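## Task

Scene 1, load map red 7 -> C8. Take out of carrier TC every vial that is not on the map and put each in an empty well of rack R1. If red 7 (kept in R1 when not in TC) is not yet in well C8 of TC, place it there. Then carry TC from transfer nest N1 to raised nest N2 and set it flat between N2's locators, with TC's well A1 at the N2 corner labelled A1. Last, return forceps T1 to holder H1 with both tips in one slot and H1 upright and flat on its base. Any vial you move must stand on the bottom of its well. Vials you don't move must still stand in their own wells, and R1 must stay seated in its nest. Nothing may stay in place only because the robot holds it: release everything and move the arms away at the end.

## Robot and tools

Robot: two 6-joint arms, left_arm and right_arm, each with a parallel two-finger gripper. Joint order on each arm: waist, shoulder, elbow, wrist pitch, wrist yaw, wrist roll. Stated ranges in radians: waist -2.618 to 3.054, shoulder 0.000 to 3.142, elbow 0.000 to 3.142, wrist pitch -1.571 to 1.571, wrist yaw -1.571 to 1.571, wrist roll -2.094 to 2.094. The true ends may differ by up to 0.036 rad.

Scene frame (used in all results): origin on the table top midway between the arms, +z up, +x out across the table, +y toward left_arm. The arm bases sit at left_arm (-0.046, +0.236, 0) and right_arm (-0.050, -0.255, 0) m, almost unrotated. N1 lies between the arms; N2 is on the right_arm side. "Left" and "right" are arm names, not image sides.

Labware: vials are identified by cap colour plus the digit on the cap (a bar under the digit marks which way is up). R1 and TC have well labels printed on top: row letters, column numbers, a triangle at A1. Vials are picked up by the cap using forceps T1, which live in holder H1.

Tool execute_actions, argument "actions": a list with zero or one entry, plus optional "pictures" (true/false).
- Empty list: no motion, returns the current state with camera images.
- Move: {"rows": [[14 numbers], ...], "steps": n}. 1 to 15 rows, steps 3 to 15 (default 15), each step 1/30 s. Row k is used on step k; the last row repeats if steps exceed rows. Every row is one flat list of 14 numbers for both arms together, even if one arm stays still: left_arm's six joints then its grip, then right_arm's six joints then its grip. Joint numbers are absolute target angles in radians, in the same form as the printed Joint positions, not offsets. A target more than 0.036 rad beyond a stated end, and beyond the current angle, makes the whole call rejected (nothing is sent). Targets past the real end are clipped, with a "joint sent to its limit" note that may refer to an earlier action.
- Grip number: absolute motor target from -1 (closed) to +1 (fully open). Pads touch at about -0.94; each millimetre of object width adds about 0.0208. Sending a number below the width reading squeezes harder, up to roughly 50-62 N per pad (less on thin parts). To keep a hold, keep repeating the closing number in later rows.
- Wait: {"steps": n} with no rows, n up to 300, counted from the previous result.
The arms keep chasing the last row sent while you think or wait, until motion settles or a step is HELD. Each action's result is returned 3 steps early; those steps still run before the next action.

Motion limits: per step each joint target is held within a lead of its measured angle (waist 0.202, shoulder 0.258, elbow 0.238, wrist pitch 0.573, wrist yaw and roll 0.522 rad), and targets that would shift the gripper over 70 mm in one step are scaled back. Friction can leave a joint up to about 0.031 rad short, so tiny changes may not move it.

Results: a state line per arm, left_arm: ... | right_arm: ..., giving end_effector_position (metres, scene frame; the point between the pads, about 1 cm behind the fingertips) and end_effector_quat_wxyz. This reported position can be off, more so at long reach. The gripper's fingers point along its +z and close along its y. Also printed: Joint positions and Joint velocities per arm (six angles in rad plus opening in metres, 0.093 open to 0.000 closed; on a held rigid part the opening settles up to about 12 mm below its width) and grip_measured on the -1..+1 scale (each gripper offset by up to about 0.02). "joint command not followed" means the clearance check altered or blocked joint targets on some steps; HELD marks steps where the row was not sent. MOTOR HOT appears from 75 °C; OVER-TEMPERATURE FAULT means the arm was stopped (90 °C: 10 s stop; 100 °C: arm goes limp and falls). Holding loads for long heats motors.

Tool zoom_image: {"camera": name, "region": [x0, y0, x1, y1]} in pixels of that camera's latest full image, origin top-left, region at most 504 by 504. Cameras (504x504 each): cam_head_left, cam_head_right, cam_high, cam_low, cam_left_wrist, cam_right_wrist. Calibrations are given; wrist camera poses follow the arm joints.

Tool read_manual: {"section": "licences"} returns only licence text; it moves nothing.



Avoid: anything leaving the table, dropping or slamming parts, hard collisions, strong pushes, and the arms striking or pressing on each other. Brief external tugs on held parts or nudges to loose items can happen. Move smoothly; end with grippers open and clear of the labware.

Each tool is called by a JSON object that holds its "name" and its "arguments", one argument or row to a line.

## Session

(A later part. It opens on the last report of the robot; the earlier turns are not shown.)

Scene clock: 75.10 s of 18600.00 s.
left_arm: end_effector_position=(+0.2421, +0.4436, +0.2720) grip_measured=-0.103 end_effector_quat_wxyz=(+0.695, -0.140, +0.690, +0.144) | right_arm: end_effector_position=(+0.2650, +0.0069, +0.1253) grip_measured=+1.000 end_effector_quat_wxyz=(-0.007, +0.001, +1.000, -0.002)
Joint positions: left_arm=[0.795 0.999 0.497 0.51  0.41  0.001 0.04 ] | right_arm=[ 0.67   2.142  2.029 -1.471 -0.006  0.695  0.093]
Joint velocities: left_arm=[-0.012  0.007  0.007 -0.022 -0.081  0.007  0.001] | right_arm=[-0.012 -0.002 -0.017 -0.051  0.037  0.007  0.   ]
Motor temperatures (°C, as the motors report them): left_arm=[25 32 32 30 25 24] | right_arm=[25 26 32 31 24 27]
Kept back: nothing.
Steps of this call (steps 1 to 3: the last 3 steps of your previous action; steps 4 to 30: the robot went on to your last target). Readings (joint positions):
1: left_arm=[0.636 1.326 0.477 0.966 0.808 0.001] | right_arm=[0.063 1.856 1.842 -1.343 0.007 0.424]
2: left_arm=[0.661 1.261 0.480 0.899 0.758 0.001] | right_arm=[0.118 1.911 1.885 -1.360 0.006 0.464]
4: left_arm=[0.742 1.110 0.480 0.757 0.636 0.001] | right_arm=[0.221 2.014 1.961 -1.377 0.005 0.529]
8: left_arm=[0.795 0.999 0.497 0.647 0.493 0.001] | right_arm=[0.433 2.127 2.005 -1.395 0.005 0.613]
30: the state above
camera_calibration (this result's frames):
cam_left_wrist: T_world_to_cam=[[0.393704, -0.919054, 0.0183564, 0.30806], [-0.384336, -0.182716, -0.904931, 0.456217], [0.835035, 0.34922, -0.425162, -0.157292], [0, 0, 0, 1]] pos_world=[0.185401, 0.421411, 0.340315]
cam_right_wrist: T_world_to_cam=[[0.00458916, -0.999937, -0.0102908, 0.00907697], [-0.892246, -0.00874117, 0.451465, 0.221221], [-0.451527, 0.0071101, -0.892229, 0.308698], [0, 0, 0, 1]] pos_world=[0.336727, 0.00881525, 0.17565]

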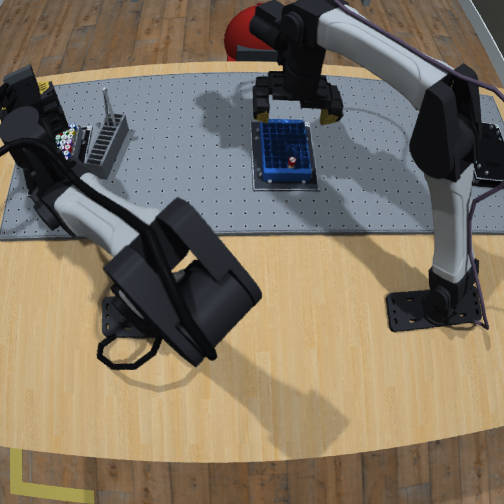

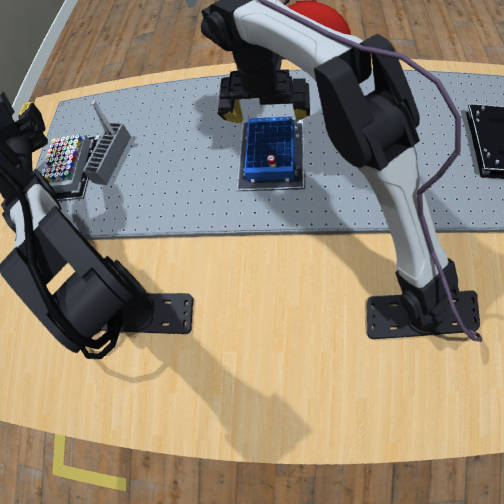

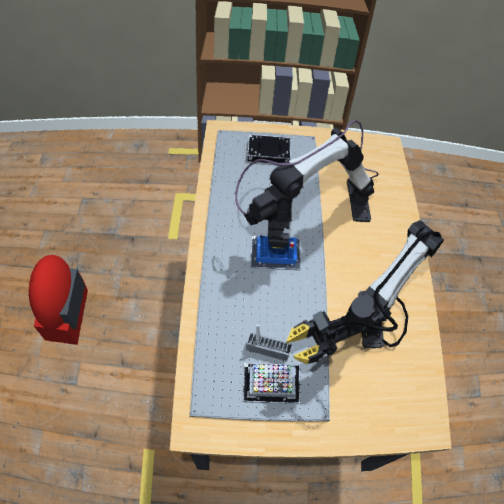

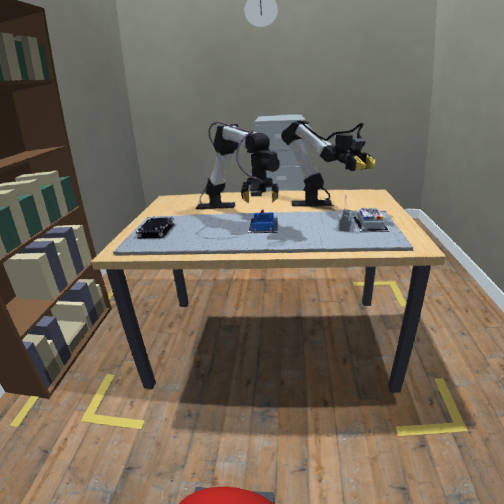

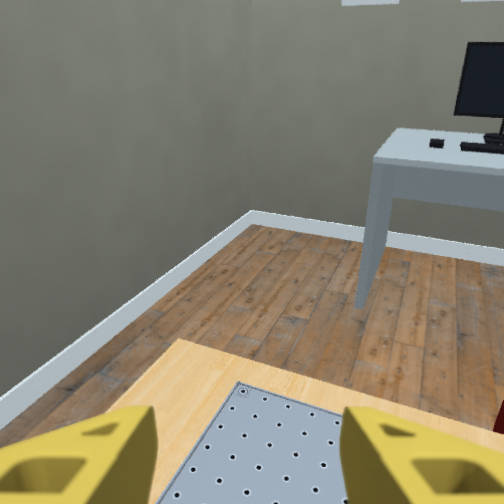

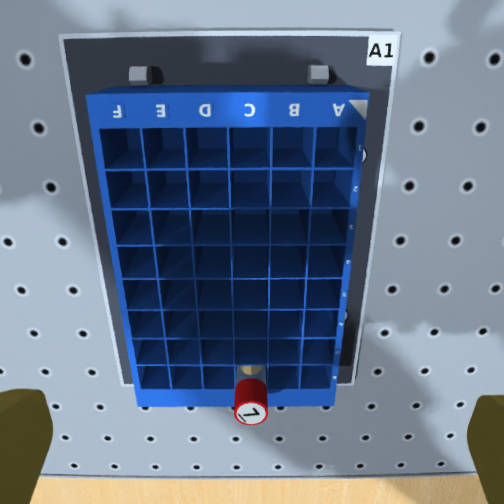

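{"name": "execute_actions", "arguments": {
  "actions": [
    {"rows":[[0.8,1.0,0.5,0.5,0.4,0.005,-0.1,0.69,2.145,2.0,-1.42,0,0.715,1],[0.8,1.0,0.5,0.5,0.4,0.005,-0.1,0.695,2.145,1.98,-1.395,0,0.715,1],[0.8,1.0,0.5,0.5,0.4,0.005,-0.1,0.695,2.145,1.96,-1.37,0,0.715,1],[0.8,1.0,0.5,0.5,0.4,0.005,-0.1,0.695,2.145,1.94,-1.345,0,0.715,1],[0.8,1.0,0.5,0.5,0.4,0.005,-0.1,0.695,2.145,1.92,-1.32,0,0.715,1],[0.8,1.0,0.5,0.5,0.4,0.005,-0.1,0.695,2.145,1.90,-1.30,0,0.715,1],[0.8,1.0,0.5,0.5,0.4,0.005,-0.1,0.695,2.145,1.88,-1.28,0,0.715,1],[0.8,1.0,0.5,0.5,0.4,0.005,-0.1,0.695,2.145,1.86,-1.26,0,0.715,1],[0.8,1.0,0.5,0.5,0.4,0.005,-0.1,0.695,2.145,1.84,-1.246,0,0.715,1],[0.8,1.0,0.5,0.5,0.4,0.005,-0.1,0.695,2.145,1.83,-1.246,0,0.715,1]],"steps":15}
  ]
}}

{"name": "execute_actions", "arguments": {
  "actions": [
    {"steps":15}
  ],
  "pictures": true
}}

Scene clock: 75.80 s of 18600.00 s.
left_arm: end_effector_position=(+0.2420, +0.4437, +0.2718) grip_measured=-0.103 end_effector_quat_wxyz=(+0.695, -0.140, +0.691, +0.144) | right_arm: end_effector_position=(+0.2595, +0.0118, +0.0804) grip_measured=+1.000 end_effector_quat_wxyz=(-0.011, -0.001, +1.000, -0.006)
Joint positions: left_arm=[0.795 0.999 0.497 0.51  0.409 0.001 0.04 ] | right_arm=[ 0.689  2.142  1.85  -1.304 -0.005  0.709  0.093]
Joint velocities: left_arm=[ 0.002 -0.002 -0.017 -0.051  0.022 -0.022 -0.001] | right_arm=[-0.007 -0.002 -0.217  0.227  0.007  0.007  0.   ]
Motor temperatures (°C, as the motors report them): left_arm=[25 32 32 30 25 24] | right_arm=[25 27 32 31 24 27]
Steps of this call (steps 1 to 9: the robot went on to your last target; steps 10 to 21: the first 12 steps of this action). Readings (joint positions):
10: left_arm=[0.795 0.999 0.497 0.510 0.409 0.001] | right_arm=[0.671 2.142 2.028 -1.469 -0.006 0.697]
11: left_arm=[0.795 0.999 0.497 0.510 0.409 0.001] | right_arm=[0.673 2.142 2.023 -1.460 -0.006 0.700]
13: left_arm=[0.795 0.999 0.497 0.510 0.409 0.001] | right_arm=[0.679 2.142 1.998 -1.429 -0.005 0.704]
17: left_arm=[0.795 0.999 0.497 0.510 0.409 0.001] | right_arm=[0.688 2.142 1.915 -1.355 -0.005 0.707]
21: the state above

Scene clock: 76.30 s of 18600.00 s.
left_arm: end_effector_position=(+0.2420, +0.4437, +0.2718) grip_measured=-0.103 end_effector_quat_wxyz=(+0.695, -0.140, +0.691, +0.144) | right_arm: end_effector_position=(+0.2655, +0.0170, +0.0789) grip_measured=+1.000 end_effector_quat_wxyz=(+0.002, -0.000, +1.000, +0.005)
Joint positions: left_arm=[0.795 0.999 0.497 0.51  0.409 0.001 0.04 ] | right_arm=[ 0.689  2.142  1.845 -1.265 -0.005  0.71   0.093]
Joint velocities: left_arm=[-0.007 -0.002 -0.012  0.037 -0.022  0.022 -0.   ] | right_arm=[-0.007  0.007  0.002 -0.007 -0.037  0.007  0.   ]
Motor temperatures (°C, as the motors report them): left_arm=[25 32 32 30 25 24] | right_arm=[25 27 32 31 24 27]
Kept back: nothing.
Steps of this call (steps 1 to 3: the last 3 steps of your previous action; steps 4 to 15: the robot went on to your last target). Readings (joint positions):
1: left_arm=[0.795 0.999 0.497 0.510 0.409 0.001] | right_arm=[0.689 2.142 1.845 -1.299 -0.005 0.709]
2: left_arm=[0.795 0.999 0.497 0.510 0.409 0.001] | right_arm=[0.689 2.142 1.845 -1.294 -0.005 0.710]
4: left_arm=[0.795 0.999 0.497 0.510 0.409 0.001] | right_arm=[0.689 2.142 1.845 -1.283 -0.005 0.710]
8: left_arm=[0.795 0.999 0.497 0.510 0.409 0.001] | right_arm=[0.689 2.142 1.845 -1.271 -0.005 0.710]
15: the state above
camera_calibration (this result's frames):
cam_left_wrist: T_world_to_cam=[[0.394064, -0.918894, 0.0186632, 0.307886], [-0.384738, -0.183367, -0.904629, 0.456365], [0.83468, 0.349301, -0.425791, -0.157145], [0, 0, 0, 1]] pos_world=[0.18542, 0.421488, 0.340183]
cam_right_wrist: T_world_to_cam=[[0.00755587, -0.999689, -0.0237853, 0.0190545], [-0.899909, -0.0171691, 0.435739, 0.246155], [-0.436011, 0.0181122, -0.899759, 0.263761], [0, 0, 0, 1]] pos_world=[0.336376, 0.0184975, 0.130515]

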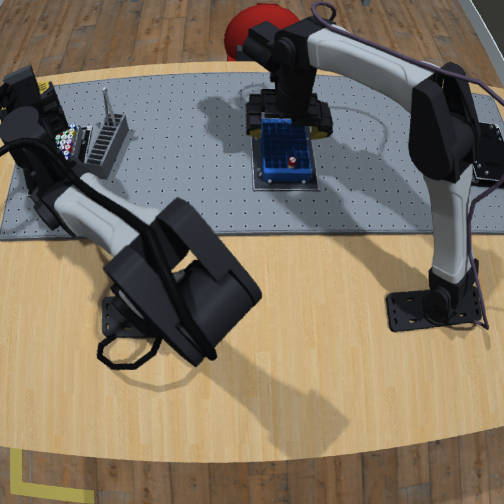

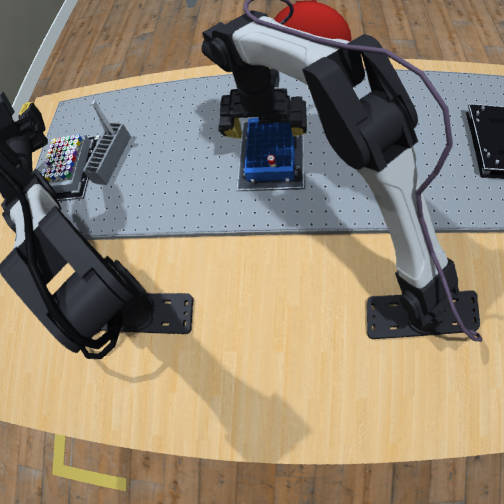

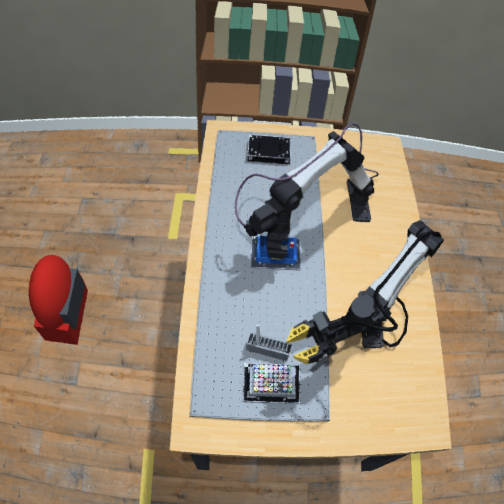

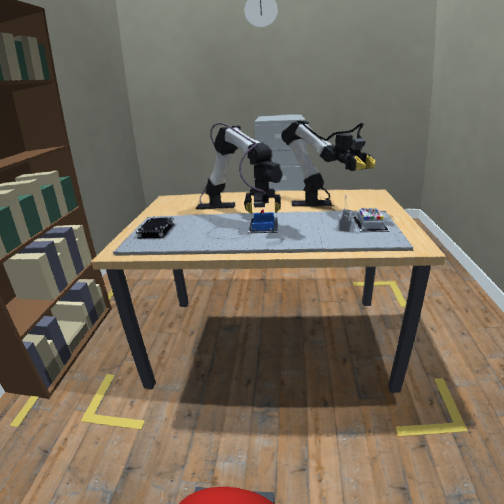

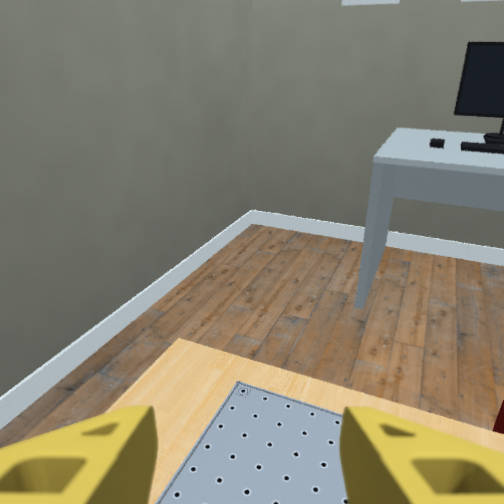

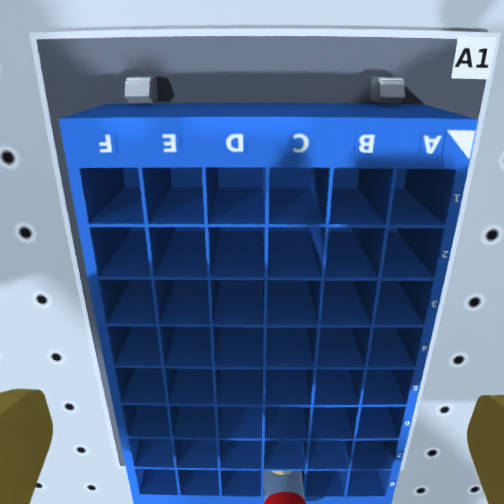

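{"name": "execute_actions", "arguments": {
  "actions": [
    {"rows":[[0.8,1.0,0.5,0.5,0.4,0.005,-0.1,0.695,2.15,1.82,-1.235,0,0.715,1],[0.8,1.0,0.5,0.5,0.4,0.005,-0.1,0.695,2.152,1.812,-1.226,0,0.715,1],[0.8,1.0,0.5,0.5,0.4,0.005,-0.1,0.695,2.154,1.804,-1.217,0,0.715,1],[0.8,1.0,0.5,0.5,0.4,0.005,-0.1,0.695,2.156,1.796,-1.208,0,0.715,1],[0.8,1.0,0.5,0.5,0.4,0.005,-0.1,0.695,2.158,1.788,-1.199,0,0.715,1],[0.8,1.0,0.5,0.5,0.4,0.005,-0.1,0.695,2.16,1.78,-1.19,0,0.715,1],[0.8,1.0,0.5,0.5,0.4,0.005,-0.1,0.695,2.162,1.772,-1.181,0,0.715,1],[0.8,1.0,0.5,0.5,0.4,0.005,-0.1,0.695,2.164,1.764,-1.172,0,0.715,1],[0.8,1.0,0.5,0.5,0.4,0.005,-0.1,0.695,2.164,1.756,-1.163,0,0.715,1],[0.8,1.0,0.5,0.5,0.4,0.005,-0.1,0.695,2.164,1.748,-1.154,0,0.715,1],[0.8,1.0,0.5,0.5,0.4,0.005,-0.1,0.695,2.164,1.74,-1.145,0,0.715,1],[0.8,1.0,0.5,0.5,0.4,0.005,-0.1,0.695,2.164,1.732,-1.136,0,0.715,1],[0.8,1.0,0.5,0.5,0.4,0.005,-0.1,0.695,2.164,1.724,-1.127,0,0.715,1],[0.8,1.0,0.5,0.5,0.4,0.005,-0.1,0.695,2.164,1.717,-1.127,0,0.715,1],[0.8,1.0,0.5,0.5,0.4,0.005,-0.1,0.695,2.164,1.712,-1.127,0,0.715,1]],"steps":15}
  ]
}}

{"name": "execute_actions", "arguments": {
  "actions": [
    {"steps":12}
  ],
  "pictures": true
}}

{"name": "zoom_image", "arguments": {
  "camera": "cam_low",
  "region": [230, 180, 300, 250]
}}

Scene clock: 77.13 s of 18600.00 s.
left_arm: end_effector_position=(+0.2420, +0.4437, +0.2718) grip_measured=-0.103 end_effector_quat_wxyz=(+0.695, -0.140, +0.691, +0.144) | right_arm: end_effector_position=(+0.2633, +0.0151, +0.0591) grip_measured=+1.000 end_effector_quat_wxyz=(-0.000, +0.000, +1.000, +0.004)
Joint positions: left_arm=[0.795 0.999 0.497 0.51  0.409 0.001 0.04 ] | right_arm=[ 0.689  2.142  1.766 -1.19  -0.005  0.711  0.093]
Joint velocities: left_arm=[-0.017 -0.012  0.002  0.022  0.007 -0.022  0.001] | right_arm=[-0.002  0.012 -0.247  0.212  0.022  0.051  0.   ]
Motor temperatures (°C, as the motors report them): left_arm=[25 32 33 30 25 24] | right_arm=[25 27 32 31 24 27]
Steps of this call (steps 1 to 13: the robot went on to your last target; steps 14 to 25: the first 12 steps of this action). Readings (joint positions):
14: left_arm=[0.795 0.999 0.497 0.510 0.409 0.001] | right_arm=[0.689 2.142 1.845 -1.263 -0.005 0.710]
15: left_arm=[0.795 0.999 0.497 0.510 0.409 0.001] | right_arm=[0.689 2.142 1.843 -1.260 -0.005 0.710]
17: left_arm=[0.795 0.999 0.497 0.510 0.409 0.001] | right_arm=[0.689 2.142 1.833 -1.248 -0.005 0.710]
21: left_arm=[0.795 0.999 0.497 0.510 0.409 0.001] | right_arm=[0.689 2.142 1.799 -1.221 -0.005 0.711]
25: the state above

Scene clock: 77.53 s of 18600.00 s.
left_arm: end_effector_position=(+0.2420, +0.4437, +0.2718) grip_measured=-0.103 end_effector_quat_wxyz=(+0.695, -0.140, +0.691, +0.144) | right_arm: end_effector_position=(+0.2635, +0.0153, +0.0503) grip_measured=+1.000 end_effector_quat_wxyz=(+0.002, +0.000, +1.000, +0.006)
Joint positions: left_arm=[0.795 0.999 0.497 0.51  0.409 0.001 0.04 ] | right_arm=[ 0.689  2.142  1.731 -1.149 -0.005  0.711  0.093]
Joint velocities: left_arm=[ 0.007  0.002 -0.007 -0.007 -0.007 -0.051 -0.001] | right_arm=[ 0.017  0.017 -0.002  0.037 -0.007  0.066  0.   ]
Motor temperatures (°C, as the motors report them): left_arm=[25 32 33 30 25 24] | right_arm=[25 27 32 31 24 27]
Kept back: nothing.
Steps of this call (steps 1 to 3: the last 3 steps of your previous action; steps 4 to 12: the robot went on to your last target). Readings (joint positions):
1: left_arm=[0.795 0.999 0.497 0.510 0.409 0.001] | right_arm=[0.689 2.142 1.758 -1.182 -0.005 0.711]
2: left_arm=[0.795 0.999 0.497 0.510 0.409 0.001] | right_arm=[0.689 2.142 1.750 -1.174 -0.005 0.711]
4: left_arm=[0.795 0.999 0.497 0.510 0.409 0.001] | right_arm=[0.689 2.142 1.737 -1.164 -0.005 0.711]
8: left_arm=[0.795 0.999 0.497 0.510 0.409 0.001] | right_arm=[0.689 2.142 1.731 -1.155 -0.005 0.711]
12: the state above
camera_calibration (this result's frames):
cam_left_wrist: T_world_to_cam=[[0.394064, -0.918894, 0.0186632, 0.307886], [-0.384738, -0.183367, -0.904629, 0.456365], [0.83468, 0.349301, -0.425791, -0.157145], [0, 0, 0, 1]] pos_world=[0.18542, 0.421488, 0.340183]
cam_right_wrist: T_world_to_cam=[[0.00721701, -0.999655, -0.0252659, 0.0167855], [-0.900669, -0.0174755, 0.434154, 0.257004], [-0.434446, 0.0196229, -0.900484, 0.236797], [0, 0, 0, 1]] pos_world=[0.33423, 0.0166243, 0.102077]

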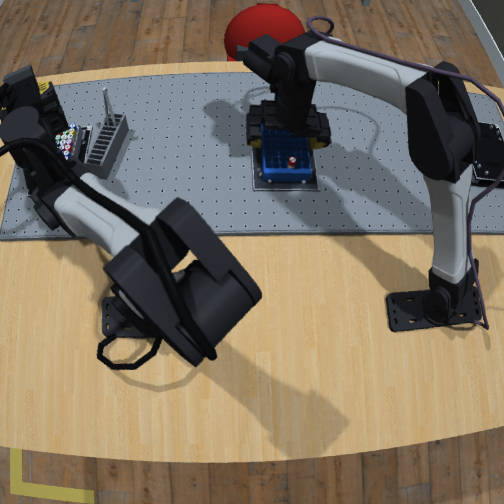

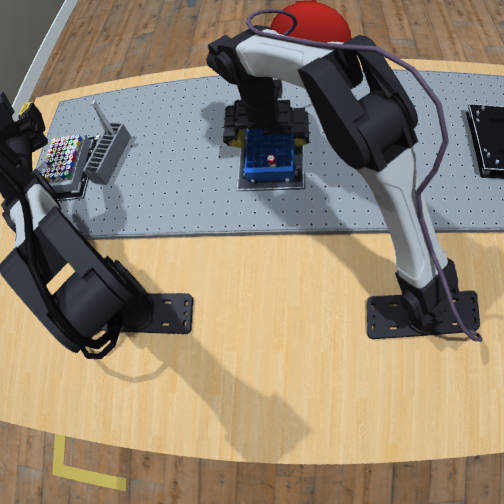

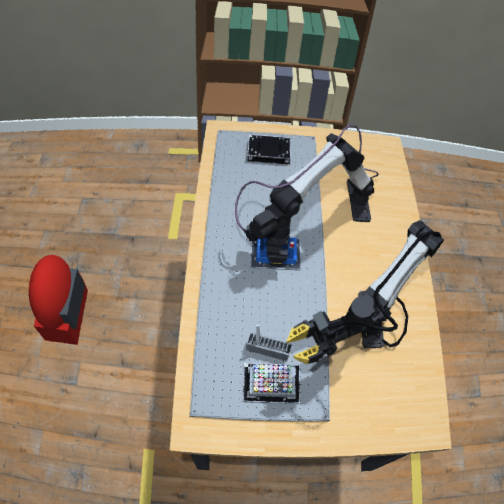

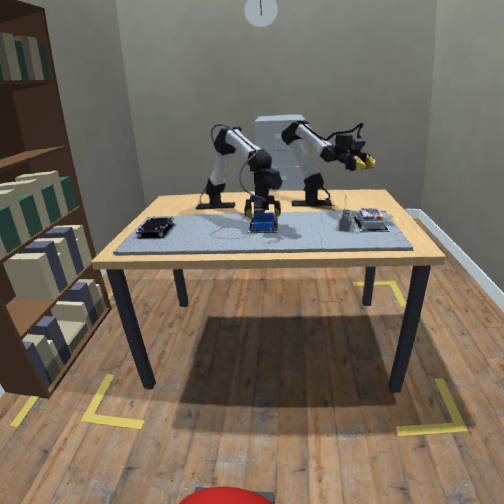

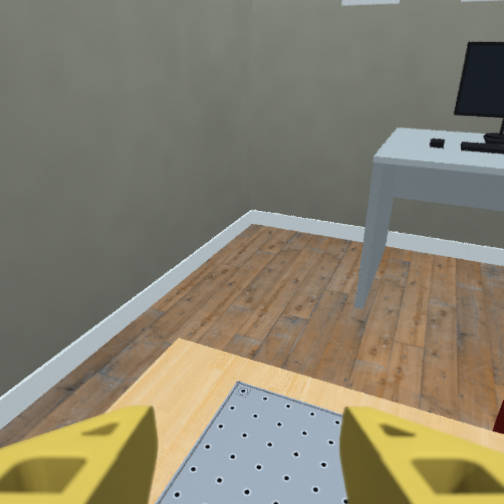

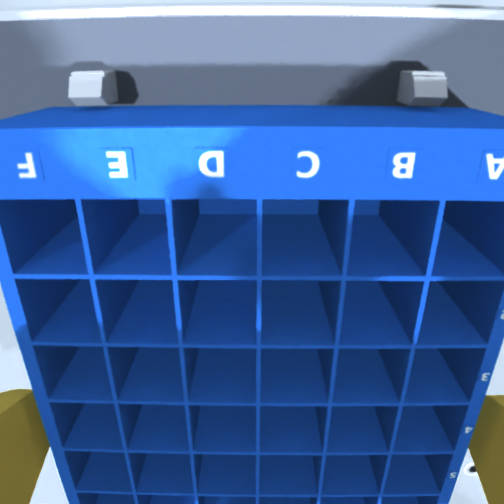

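Region (230, 180, 300, 250) of cam_low's 504x504 image, scaled by 7.200, with more detail than that image has.

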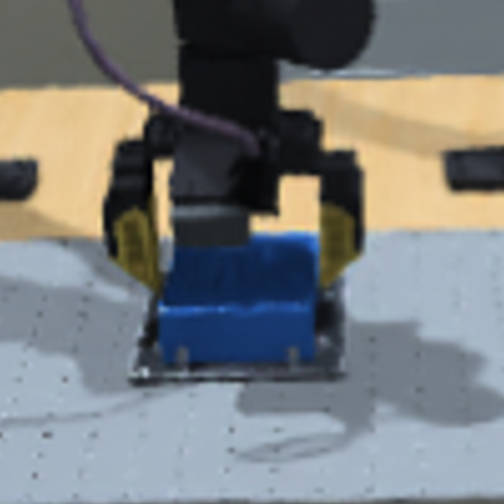

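{"name": "execute_actions", "arguments": {
  "actions": [
    {"rows":[[0.8,1.0,0.5,0.5,0.4,0.005,-0.1,0.695,2.168,1.707,-1.12,0,0.715,1],[0.8,1.0,0.5,0.5,0.4,0.005,-0.1,0.695,2.172,1.702,-1.113,0,0.715,1],[0.8,1.0,0.5,0.5,0.4,0.005,-0.1,0.695,2.176,1.697,-1.106,0,0.715,1],[0.8,1.0,0.5,0.5,0.4,0.005,-0.1,0.695,2.18,1.692,-1.10,0,0.715,1],[0.8,1.0,0.5,0.5,0.4,0.005,-0.1,0.695,2.18,1.688,-1.10,0,0.715,1]],"steps":15}
  ]
}}

{"name": "execute_actions", "arguments": {
  "actions": [
    {"rows":[[0.8,1.0,0.5,0.5,0.4,0.005,-0.1,0.695,2.18,1.688,-1.10,0,0.715,0.92],[0.8,1.0,0.5,0.5,0.4,0.005,-0.1,0.695,2.18,1.688,-1.10,0,0.715,0.86],[0.8,1.0,0.5,0.5,0.4,0.005,-0.1,0.695,2.18,1.688,-1.10,0,0.715,0.8],[0.8,1.0,0.5,0.5,0.4,0.005,-0.1,0.695,2.18,1.688,-1.10,0,0.715,0.74],[0.8,1.0,0.5,0.5,0.4,0.005,-0.1,0.695,2.18,1.688,-1.10,0,0.715,0.68],[0.8,1.0,0.5,0.5,0.4,0.005,-0.1,0.695,2.18,1.688,-1.10,0,0.715,0.62]],"steps":12}
  ],
  "pictures": true
}}

Scene clock: 78.23 s of 18600.00 s.
left_arm: end_effector_position=(+0.2420, +0.4437, +0.2718) grip_measured=-0.103 end_effector_quat_wxyz=(+0.695, -0.140, +0.691, +0.144) | right_arm: end_effector_position=(+0.2621, +0.0141, +0.0375) grip_measured=+1.000 end_effector_quat_wxyz=(-0.003, +0.000, +1.000, +0.001)
Joint positions: left_arm=[0.795 0.999 0.497 0.51  0.409 0.001 0.04 ] | right_arm=[ 0.689  2.159  1.706 -1.122 -0.005  0.711  0.093]
Joint velocities: left_arm=[ 0.002  0.017 -0.002  0.037 -0.066  0.007  0.001] | right_arm=[-0.007 -0.002 -0.022  0.022 -0.095 -0.007  0.   ]
Motor temperatures (°C, as the motors report them): left_arm=[25 32 33 30 25 24] | right_arm=[25 28 32 31 24 27]
Steps of this call (steps 1 to 9: the robot went on to your last target; steps 10 to 21: the first 12 steps of this action). Readings (joint positions):
10: left_arm=[0.795 0.999 0.497 0.510 0.409 0.001] | right_arm=[0.689 2.142 1.731 -1.145 -0.005 0.711]
11: left_arm=[0.795 0.999 0.497 0.510 0.409 0.001] | right_arm=[0.689 2.142 1.729 -1.143 -0.005 0.711]
13: left_arm=[0.795 0.999 0.497 0.510 0.409 0.001] | right_arm=[0.689 2.142 1.723 -1.134 -0.005 0.711]
17: left_arm=[0.795 0.999 0.497 0.510 0.409 0.001] | right_arm=[0.689 2.152 1.710 -1.124 -0.005 0.711]
21: the state above

Scene clock: 78.63 s of 18600.00 s.
left_arm: end_effector_position=(+0.2420, +0.4437, +0.2718) grip_measured=-0.103 end_effector_quat_wxyz=(+0.695, -0.140, +0.691, +0.144) | right_arm: end_effector_position=(+0.2629, +0.0161, +0.0376) grip_measured=+0.694 end_effector_quat_wxyz=(-0.001, -0.000, +1.000, +0.004)
Joint positions: left_arm=[0.795 0.999 0.497 0.51  0.409 0.001 0.04 ] | right_arm=[ 0.69   2.159  1.706 -1.114 -0.008  0.711  0.079]
Joint velocities: left_arm=[-0.017 -0.007 -0.002 -0.007  0.037 -0.037 -0.001] | right_arm=[-0.002  0.007  0.007  0.066 -0.007 -0.066 -0.001]
Motor temperatures (°C, as the motors report them): left_arm=[25 32 33 31 25 24] | right_arm=[25 28 32 31 24 27]
Steps of this call (steps 1 to 3: the last 3 steps of your previous action; steps 4 to 12: the first 9 steps of this action). Readings (joint positions):
4: left_arm=[0.795 0.999 0.497 0.510 0.409 0.001] | right_arm=[0.689 2.159 1.706 -1.120 -0.005 0.711]
5: left_arm=[0.795 0.999 0.497 0.510 0.409 0.001] | right_arm=[0.689 2.159 1.706 -1.119 -0.006 0.711]
7: left_arm=[0.795 0.999 0.497 0.510 0.409 0.001] | right_arm=[0.690 2.159 1.706 -1.114 -0.008 0.711]
11: left_arm=[0.795 0.999 0.497 0.510 0.409 0.001] | right_arm=[0.690 2.159 1.706 -1.114 -0.008 0.711]
12: the state above
camera_calibration (this result's frames):
cam_left_wrist: T_world_to_cam=[[0.394064, -0.918894, 0.0186632, 0.307886], [-0.384738, -0.183367, -0.904629, 0.456365], [0.83468, 0.349301, -0.425791, -0.157145], [0, 0, 0, 1]] pos_world=[0.18542, 0.421488, 0.340183]
cam_right_wrist: T_world_to_cam=[[0.00783251, -0.999708, -0.0228627, 0.0169978], [-0.897616, -0.0171054, 0.440445, 0.261069], [-0.440708, 0.0170721, -0.897488, 0.226623], [0, 0, 0, 1]] pos_world=[0.334081, 0.0175896, 0.0887935]

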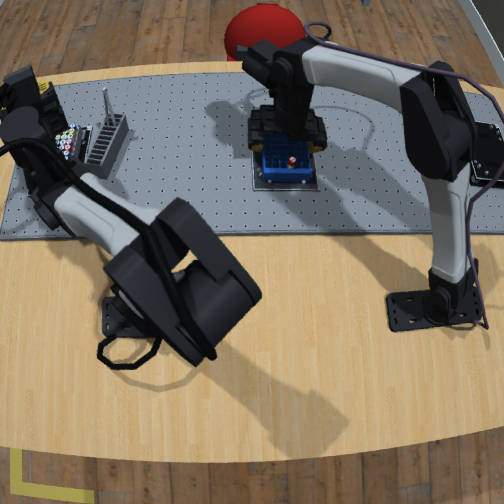

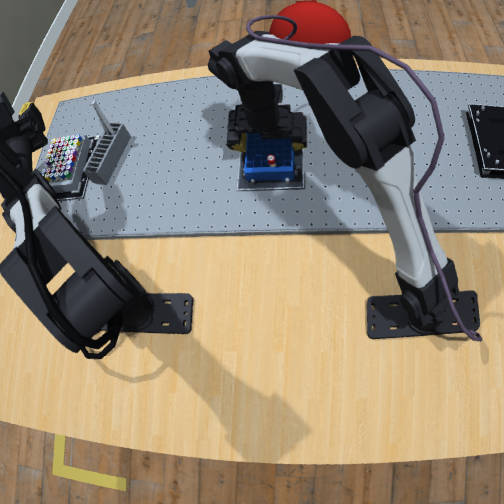

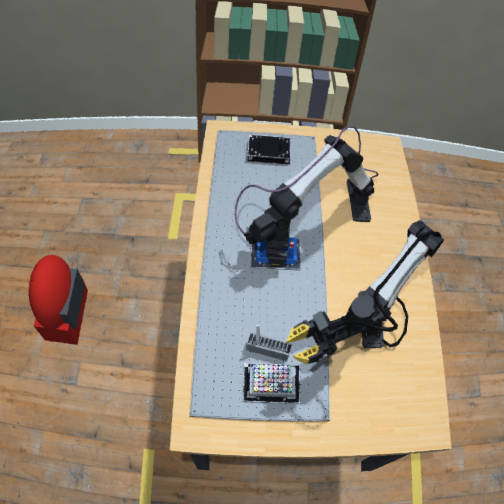

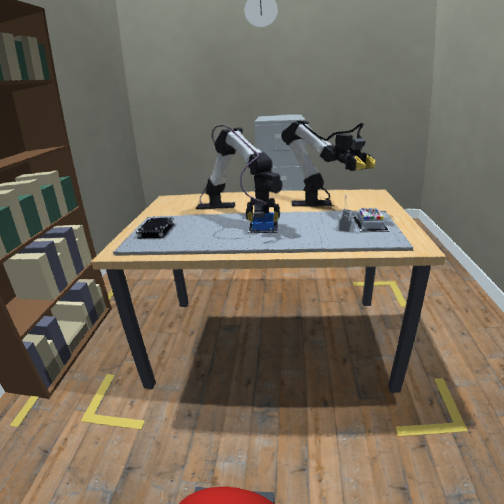

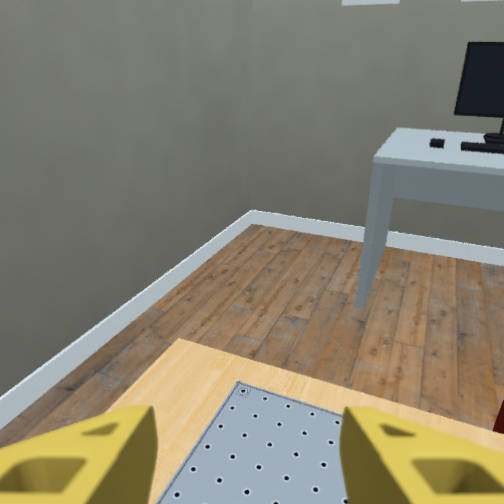

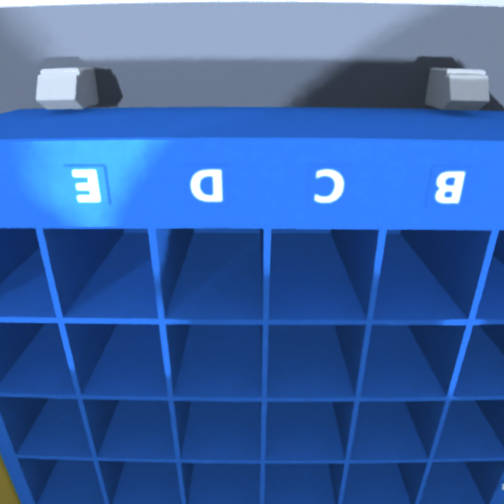

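{"name": "execute_actions", "arguments": {
  "actions": [
    {"rows":[[0.8,1.0,0.5,0.5,0.4,0.005,-0.1,0.69,2.16,1.72,-1.145,0,0.715,0.62],[0.8,1.0,0.5,0.5,0.4,0.005,-0.1,0.69,2.16,1.725,-1.155,0,0.715,0.62],[0.8,1.0,0.5,0.5,0.4,0.005,-0.1,0.69,2.16,1.732,-1.165,0,0.715,0.62],[0.8,1.0,0.5,0.5,0.4,0.005,-0.1,0.69,2.16,1.74,-1.175,0,0.715,0.62],[0.8,1.0,0.5,0.5,0.4,0.005,-0.1,0.69,2.16,1.75,-1.185,0,0.715,0.62],[0.8,1.0,0.5,0.5,0.4,0.005,-0.1,0.69,2.16,1.76,-1.195,0,0.715,0.62],[0.8,1.0,0.5,0.5,0.4,0.005,-0.1,0.69,2.16,1.77,-1.205,0,0.715,0.62],[0.8,1.0,0.5,0.5,0.4,0.005,-0.1,0.69,2.16,1.78,-1.215,0,0.715,0.62],[0.8,1.0,0.5,0.5,0.4,0.005,-0.1,0.69,2.15,1.79,-1.23,0,0.715,0.62],[0.8,1.0,0.5,0.5,0.4,0.005,-0.1,0.69,2.14,1.80,-1.245,0,0.715,0.62],[0.8,1.0,0.5,0.5,0.4,0.005,-0.1,0.69,2.13,1.81,-1.26,0,0.715,0.62],[0.8,1.0,0.5,0.5,0.4,0.005,-0.1,0.69,2.12,1.815,-1.275,0,0.715,0.62],[0.8,1.0,0.5,0.5,0.4,0.005,-0.1,0.69,2.11,1.815,-1.29,0,0.715,0.62],[0.8,1.0,0.5,0.5,0.4,0.005,-0.1,0.69,2.10,1.815,-1.30,0,0.715,0.62],[0.8,1.0,0.5,0.5,0.4,0.005,-0.1,0.69,2.09,1.815,-1.31,0,0.715,0.62]],"steps":15}
  ]
}}

{"name": "execute_actions", "arguments": {
  "actions": [
    {"rows":[[0.8,1.0,0.5,0.5,0.4,0.005,-0.1,0.675,2.08,1.815,-1.32,0,0.69,0.62],[0.8,1.0,0.5,0.5,0.4,0.005,-0.1,0.66,2.07,1.815,-1.33,0,0.66,0.62],[0.8,1.0,0.5,0.5,0.4,0.005,-0.1,0.64,2.06,1.815,-1.335,0,0.63,0.62],[0.8,1.0,0.5,0.5,0.4,0.005,-0.1,0.615,2.05,1.815,-1.335,0,0.60,0.62],[0.8,1.0,0.5,0.5,0.4,0.005,-0.1,0.585,2.05,1.815,-1.335,0,0.57,0.62],[0.8,1.0,0.5,0.5,0.4,0.005,-0.1,0.555,2.05,1.815,-1.335,0,0.54,0.62],[0.8,1.0,0.5,0.5,0.4,0.005,-0.1,0.525,2.05,1.815,-1.335,0,0.51,0.62],[0.8,1.0,0.5,0.5,0.4,0.005,-0.1,0.495,2.05,1.815,-1.335,0,0.48,0.62],[0.8,1.0,0.5,0.5,0.4,0.005,-0.1,0.465,2.05,1.815,-1.335,0,0.45,0.62],[0.8,1.0,0.5,0.5,0.4,0.005,-0.1,0.435,2.05,1.815,-1.335,0,0.42,0.62],[0.8,1.0,0.5,0.5,0.4,0.005,-0.1,0.405,2.05,1.815,-1.335,0,0.39,0.62],[0.8,1.0,0.5,0.5,0.4,0.005,-0.1,0.375,2.05,1.815,-1.335,0,0.36,0.62],[0.8,1.0,0.5,0.5,0.4,0.005,-0.1,0.345,2.05,1.815,-1.335,0,0.33,0.62],[0.8,1.0,0.5,0.5,0.4,0.005,-0.1,0.315,2.05,1.815,-1.335,0,0.30,0.62],[0.8,1.0,0.5,0.5,0.4,0.005,-0.1,0.285,2.05,1.815,-1.335,0,0.27,0.62]],"steps":15}
  ]
}}

{"name": "execute_actions", "arguments": {
  "actions": [
    {"rows":[[0.8,1.0,0.5,0.5,0.4,0.005,-0.1,0.255,2.05,1.815,-1.335,0,0.24,0.62],[0.8,1.0,0.5,0.5,0.4,0.005,-0.1,0.225,2.05,1.815,-1.335,0,0.21,0.62],[0.8,1.0,0.5,0.5,0.4,0.005,-0.1,0.195,2.05,1.815,-1.335,0,0.18,0.62],[0.8,1.0,0.5,0.5,0.4,0.005,-0.1,0.165,2.05,1.815,-1.335,0,0.15,0.62],[0.8,1.0,0.5,0.5,0.4,0.005,-0.1,0.135,2.05,1.815,-1.335,0,0.12,0.62],[0.8,1.0,0.5,0.5,0.4,0.005,-0.1,0.105,2.05,1.815,-1.335,0,0.09,0.62],[0.8,1.0,0.5,0.5,0.4,0.005,-0.1,0.075,2.05,1.815,-1.335,0,0.06,0.62],[0.8,1.0,0.5,0.5,0.4,0.005,-0.1,0.045,2.05,1.815,-1.335,0,0.03,0.62],[0.8,1.0,0.5,0.5,0.4,0.005,-0.1,0.015,2.05,1.815,-1.335,0,0.0,0.62],[0.8,1.0,0.5,0.5,0.4,0.005,-0.1,-0.015,2.05,1.815,-1.335,0,-0.03,0.62],[0.8,1.0,0.5,0.5,0.4,0.005,-0.1,-0.045,2.05,1.815,-1.335,0,-0.06,0.62],[0.8,1.0,0.5,0.5,0.4,0.005,-0.1,-0.075,2.05,1.815,-1.335,0,-0.09,0.62],[0.8,1.0,0.5,0.5,0.4,0.005,-0.1,-0.105,2.05,1.815,-1.335,0,-0.12,0.62],[0.8,1.0,0.5,0.5,0.4,0.005,-0.1,-0.135,2.05,1.815,-1.335,0,-0.15,0.62],[0.8,1.0,0.5,0.5,0.4,0.005,-0.1,-0.165,2.05,1.815,-1.335,0,-0.18,0.62]],"steps":15}
  ]
}}

{"name": "execute_actions", "arguments": {
  "actions": [
    {"rows":[[0.8,1.0,0.5,0.5,0.4,0.005,-0.1,-0.195,2.05,1.815,-1.335,0,-0.21,0.62],[0.8,1.0,0.5,0.5,0.4,0.005,-0.1,-0.225,2.05,1.815,-1.335,0,-0.24,0.62],[0.8,1.0,0.5,0.5,0.4,0.005,-0.1,-0.255,2.05,1.815,-1.335,0,-0.27,0.62],[0.8,1.0,0.5,0.5,0.4,0.005,-0.1,-0.285,2.05,1.815,-1.335,0,-0.30,0.62],[0.8,1.0,0.5,0.5,0.4,0.005,-0.1,-0.315,2.05,1.815,-1.335,0,-0.33,0.62],[0.8,1.0,0.5,0.5,0.4,0.005,-0.1,-0.345,2.05,1.815,-1.335,0,-0.36,0.62],[0.8,1.0,0.5,0.5,0.4,0.005,-0.1,-0.375,2.05,1.815,-1.335,0,-0.39,0.62],[0.8,1.0,0.5,0.5,0.4,0.005,-0.1,-0.405,2.05,1.815,-1.335,0,-0.42,0.62],[0.8,1.0,0.5,0.5,0.4,0.005,-0.1,-0.435,2.05,1.815,-1.335,0,-0.45,0.62],[0.8,1.0,0.5,0.5,0.4,0.005,-0.1,-0.465,2.05,1.815,-1.335,0,-0.48,0.62],[0.8,1.0,0.5,0.5,0.4,0.005,-0.1,-0.49,2.05,1.815,-1.335,0,-0.505,0.62],[0.8,1.0,0.5,0.5,0.4,0.005,-0.1,-0.51,2.05,1.815,-1.335,0,-0.505,0.62],[0.8,1.0,0.5,0.5,0.4,0.005,-0.1,-0.53,2.05,1.815,-1.335,0,-0.505,0.62],[0.8,1.0,0.5,0.5,0.4,0.005,-0.1,-0.542,2.05,1.815,-1.335,0,-0.505,0.62],[0.8,1.0,0.5,0.5,0.4,0.005,-0.1,-0.55,2.05,1.815,-1.335,0,-0.505,0.62]],"steps":15}
  ]
}}

{"name": "execute_actions", "arguments": {
  "actions": [
    {"steps":20}
  ],
  "pictures": true
}}

Scene clock: 80.77 s of 18600.00 s.
left_arm: end_effector_position=(+0.2420, +0.4437, +0.2718) grip_measured=-0.103 end_effector_quat_wxyz=(+0.695, -0.140, +0.691, +0.144) | right_arm: end_effector_position=(+0.2641, +0.0171, +0.0583) grip_measured=+0.694 end_effector_quat_wxyz=(-0.003, -0.000, +1.000, +0.003)
Joint positions: left_arm=[0.795 0.999 0.497 0.51  0.409 0.001 0.04 ] | right_arm=[ 0.69   2.155  1.784 -1.2   -0.008  0.711  0.079]
Joint velocities: left_arm=[-0.002 -0.002 -0.002 -0.022 -0.066  0.022  0.   ] | right_arm=[-0.027 -0.1    0.203 -0.33  -0.037 -0.037 -0.001]
Motor temperatures (°C, as the motors report them): left_arm=[25 31 33 31 25 24] | right_arm=[25 28 32 31 24 27]
Steps of this call (steps 1 to 3: the last 3 steps of your previous action; steps 4 to 15: the robot went on to your last target; steps 16 to 52: nothing new was sent; steps 53 to 64: the first 12 steps of this action). Readings (joint positions):
53: left_arm=[0.795 0.999 0.497 0.510 0.409 0.001] | right_arm=[0.690 2.159 1.706 -1.115 -0.008 0.711]
54: left_arm=[0.795 0.999 0.497 0.510 0.409 0.001] | right_arm=[0.690 2.159 1.706 -1.116 -0.008 0.711]
56: left_arm=[0.795 0.999 0.497 0.510 0.409 0.001] | right_arm=[0.690 2.159 1.712 -1.121 -0.008 0.711]
60: left_arm=[0.795 0.999 0.497 0.510 0.409 0.001] | right_arm=[0.690 2.159 1.744 -1.157 -0.008 0.711]
64: the state above

Scene clock: 81.27 s of 18600.00 s.
left_arm: end_effector_position=(+0.2420, +0.4437, +0.2718) grip_measured=-0.103 end_effector_quat_wxyz=(+0.695, -0.140, +0.691, +0.144) | right_arm: end_effector_position=(+0.3076, -0.0779, +0.1022) grip_measured=+0.694 end_effector_quat_wxyz=(+0.005, +0.013, +1.000, +0.007)
Joint positions: left_arm=[0.795 0.999 0.497 0.51  0.409 0.001 0.04 ] | right_arm=[ 0.435  2.055  1.805 -1.305 -0.009  0.483  0.079]
Joint velocities: left_arm=[ 0.022 -0.002 -0.007 -0.007 -0.037  0.066  0.   ] | right_arm=[-0.994 -0.012 -0.007 -0.081  0.022 -0.74  -0.001]
Motor temperatures (°C, as the motors report them): left_arm=[25 31 33 31 25 24] | right_arm=[25 29 32 31 24 27]
Steps of this call (steps 1 to 3: the last 3 steps of your previous action; steps 4 to 15: the first 12 steps of this action). Readings (joint positions):
4: left_arm=[0.795 0.999 0.497 0.510 0.409 0.001] | right_arm=[0.689 2.120 1.795 -1.247 -0.008 0.709]
5: left_arm=[0.795 0.999 0.497 0.510 0.409 0.001] | right_arm=[0.688 2.108 1.796 -1.259 -0.008 0.702]
7: left_arm=[0.795 0.999 0.497 0.510 0.409 0.001] | right_arm=[0.674 2.084 1.797 -1.281 -0.009 0.674]
11: left_arm=[0.795 0.999 0.497 0.510 0.409 0.001] | right_arm=[0.579 2.057 1.804 -1.303 -0.012 0.588]
15: the state above

Scene clock: 81.77 s of 18600.00 s.
left_arm: end_effector_position=(+0.2420, +0.4437, +0.2718) grip_measured=-0.103 end_effector_quat_wxyz=(+0.695, -0.140, +0.691, +0.144) | right_arm: end_effector_position=(+0.3479, -0.2522, +0.1022) grip_measured=+0.694 end_effector_quat_wxyz=(+0.005, +0.018, +1.000, +0.001)
Joint positions: left_arm=[0.795 0.999 0.497 0.51  0.409 0.001 0.04 ] | right_arm=[-0.015  2.055  1.805 -1.311 -0.002  0.042  0.079]
Joint velocities: left_arm=[-0.012 -0.017 -0.022 -0.022 -0.051  0.037 -0.   ] | right_arm=[-0.862 -0.007 -0.012  0.007  0.007 -0.901  0.   ]
Motor temperatures (°C, as the motors report them): left_arm=[25 31 33 31 25 24] | right_arm=[25 29 32 31 24 27]
Steps of this call (steps 1 to 3: the last 3 steps of your previous action; steps 4 to 15: the first 12 steps of this action). Readings (joint positions):
4: left_arm=[0.795 0.999 0.497 0.510 0.409 0.001] | right_arm=[0.308 2.055 1.805 -1.308 -0.005 0.369]
5: left_arm=[0.795 0.999 0.497 0.510 0.409 0.001] | right_arm=[0.279 2.055 1.805 -1.309 -0.005 0.340]
7: left_arm=[0.795 0.999 0.497 0.510 0.409 0.001] | right_arm=[0.223 2.055 1.805 -1.310 -0.004 0.281]
11: left_arm=[0.795 0.999 0.497 0.510 0.409 0.001] | right_arm=[0.106 2.055 1.805 -1.311 -0.003 0.162]
15: the state above

Scene clock: 82.27 s of 18600.00 s.
left_arm: end_effector_position=(+0.2420, +0.4437, +0.2718) grip_measured=-0.103 end_effector_quat_wxyz=(+0.695, -0.140, +0.691, +0.144) | right_arm: end_effector_position=(+0.3097, -0.4252, +0.1022) grip_measured=+0.694 end_effector_quat_wxyz=(+0.004, +0.020, +1.000, -0.002)
Joint positions: left_arm=[0.795 0.999 0.497 0.51  0.409 0.001 0.04 ] | right_arm=[-0.463  2.055  1.805 -1.311  0.    -0.401  0.079]
Joint velocities: left_arm=[ 0.012  0.002 -0.012 -0.022 -0.022 -0.007  0.   ] | right_arm=[-0.794 -0.002  0.012  0.095 -0.081 -0.711  0.   ]
Motor temperatures (°C, as the motors report them): left_arm=[25 31 33 31 25 24] | right_arm=[25 29 32 31 24 27]
Steps of this call (steps 1 to 3: the last 3 steps of your previous action; steps 4 to 15: the first 12 steps of this action). Readings (joint positions):
4: left_arm=[0.795 0.999 0.497 0.510 0.409 0.001] | right_arm=[-0.136 2.055 1.805 -1.311 -0.002 -0.077]
5: left_arm=[0.795 0.999 0.497 0.510 0.409 0.001] | right_arm=[-0.166 2.055 1.805 -1.311 -0.001 -0.107]
7: left_arm=[0.795 0.999 0.497 0.510 0.409 0.001] | right_arm=[-0.225 2.055 1.805 -1.311 -0.001 -0.167]
11: left_arm=[0.795 0.999 0.497 0.510 0.409 0.001] | right_arm=[-0.345 2.055 1.805 -1.311 -0.000 -0.287]
15: the state above

Scene clock: 82.93 s of 18600.00 s.
left_arm: end_effector_position=(+0.2420, +0.4437, +0.2718) grip_measured=-0.103 end_effector_quat_wxyz=(+0.695, -0.140, +0.691, +0.144) | right_arm: end_effector_position=(+0.2902, -0.4586, +0.1022) grip_measured=+0.694 end_effector_quat_wxyz=(+0.000, +0.019, +1.000, -0.004)
Joint positions: left_arm=[0.795 0.999 0.497 0.51  0.409 0.001 0.04 ] | right_arm=[-0.558  2.055  1.805 -1.317  0.006 -0.499  0.079]
Joint velocities: left_arm=[-0.007  0.012 -0.007  0.022 -0.022  0.022  0.   ] | right_arm=[ 0.002  0.002 -0.012 -0.066 -0.007 -0.007 -0.001]
Motor temperatures (°C, as the motors report them): left_arm=[25 31 33 31 25 24] | right_arm=[25 29 32 31 24 27]
Kept back: nothing.
Steps of this call (steps 1 to 3: the last 3 steps of your previous action; steps 4 to 20: the robot went on to your last target). Readings (joint positions):
1: left_arm=[0.795 0.999 0.497 0.510 0.409 0.001] | right_arm=[-0.490 2.055 1.805 -1.311 0.001 -0.421]
2: left_arm=[0.795 0.999 0.497 0.510 0.409 0.001] | right_arm=[-0.513 2.055 1.805 -1.311 0.001 -0.437]
4: left_arm=[0.795 0.999 0.497 0.510 0.409 0.001] | right_arm=[-0.549 2.055 1.805 -1.312 0.004 -0.459]
8: left_arm=[0.795 0.999 0.497 0.510 0.409 0.001] | right_arm=[-0.561 2.055 1.805 -1.315 0.006 -0.482]
20: the state above
camera_calibration (this result's frames):
cam_left_wrist: T_world_to_cam=[[0.394064, -0.918894, 0.0186632, 0.307886], [-0.384738, -0.183367, -0.904629, 0.456365], [0.83468, 0.349301, -0.425791, -0.157145], [0, 0, 0, 1]] pos_world=[0.18542, 0.421488, 0.340183]
cam_right_wrist: T_world_to_cam=[[-0.0302951, -0.999519, -0.00667593, -0.446808], [-0.898394, 0.0243011, 0.438517, 0.268362], [-0.438144, 0.0192825, -0.898698, 0.305138], [0, 0, 0, 1]] pos_world=[0.361253, -0.458998, 0.153563]

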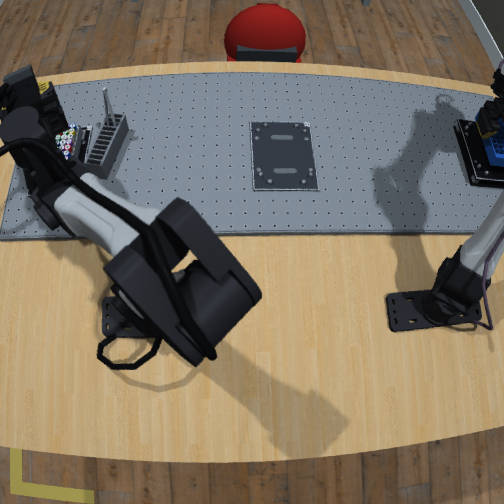

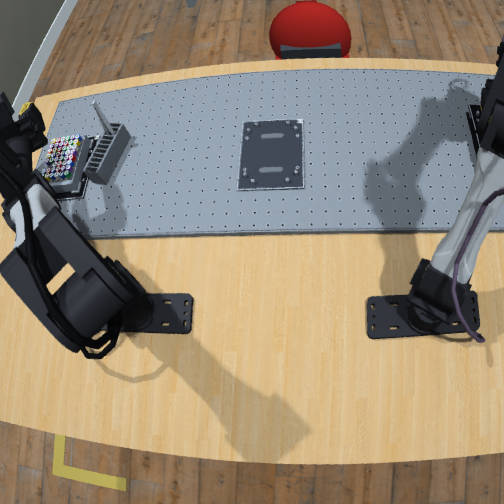

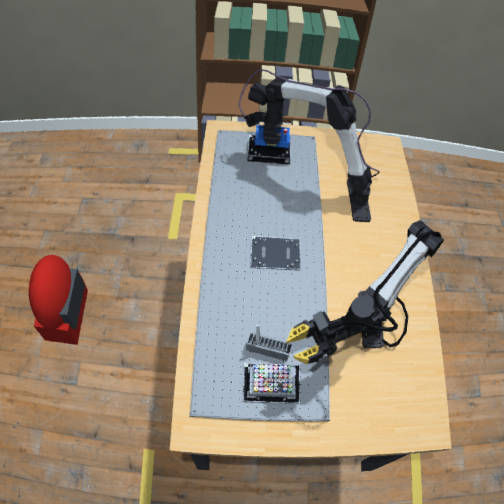

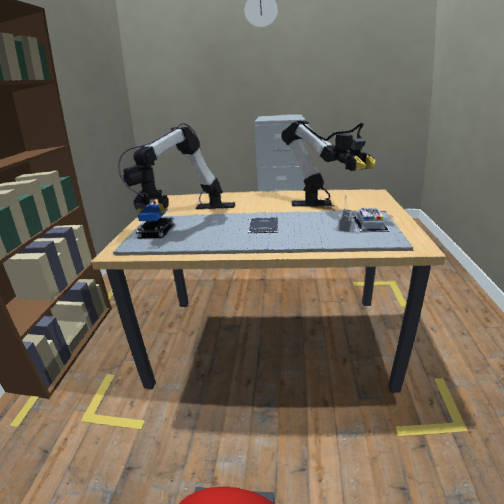

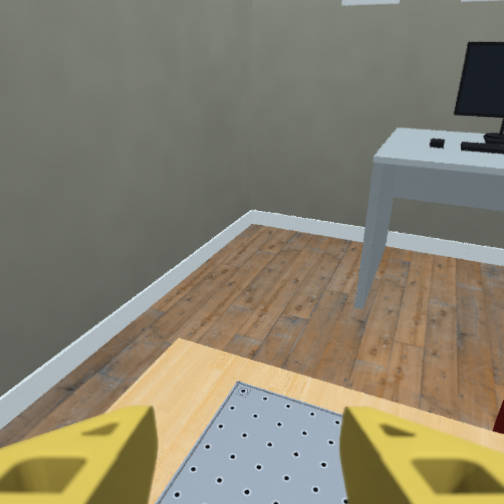

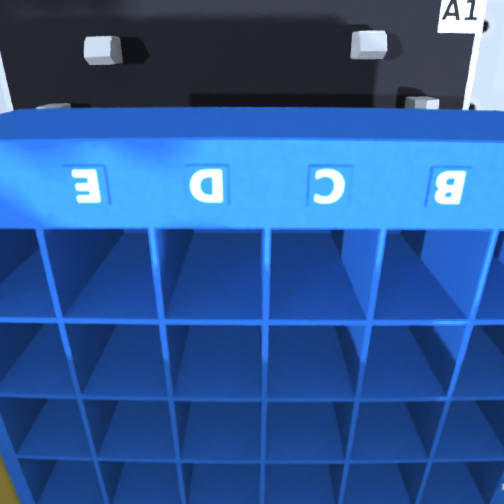

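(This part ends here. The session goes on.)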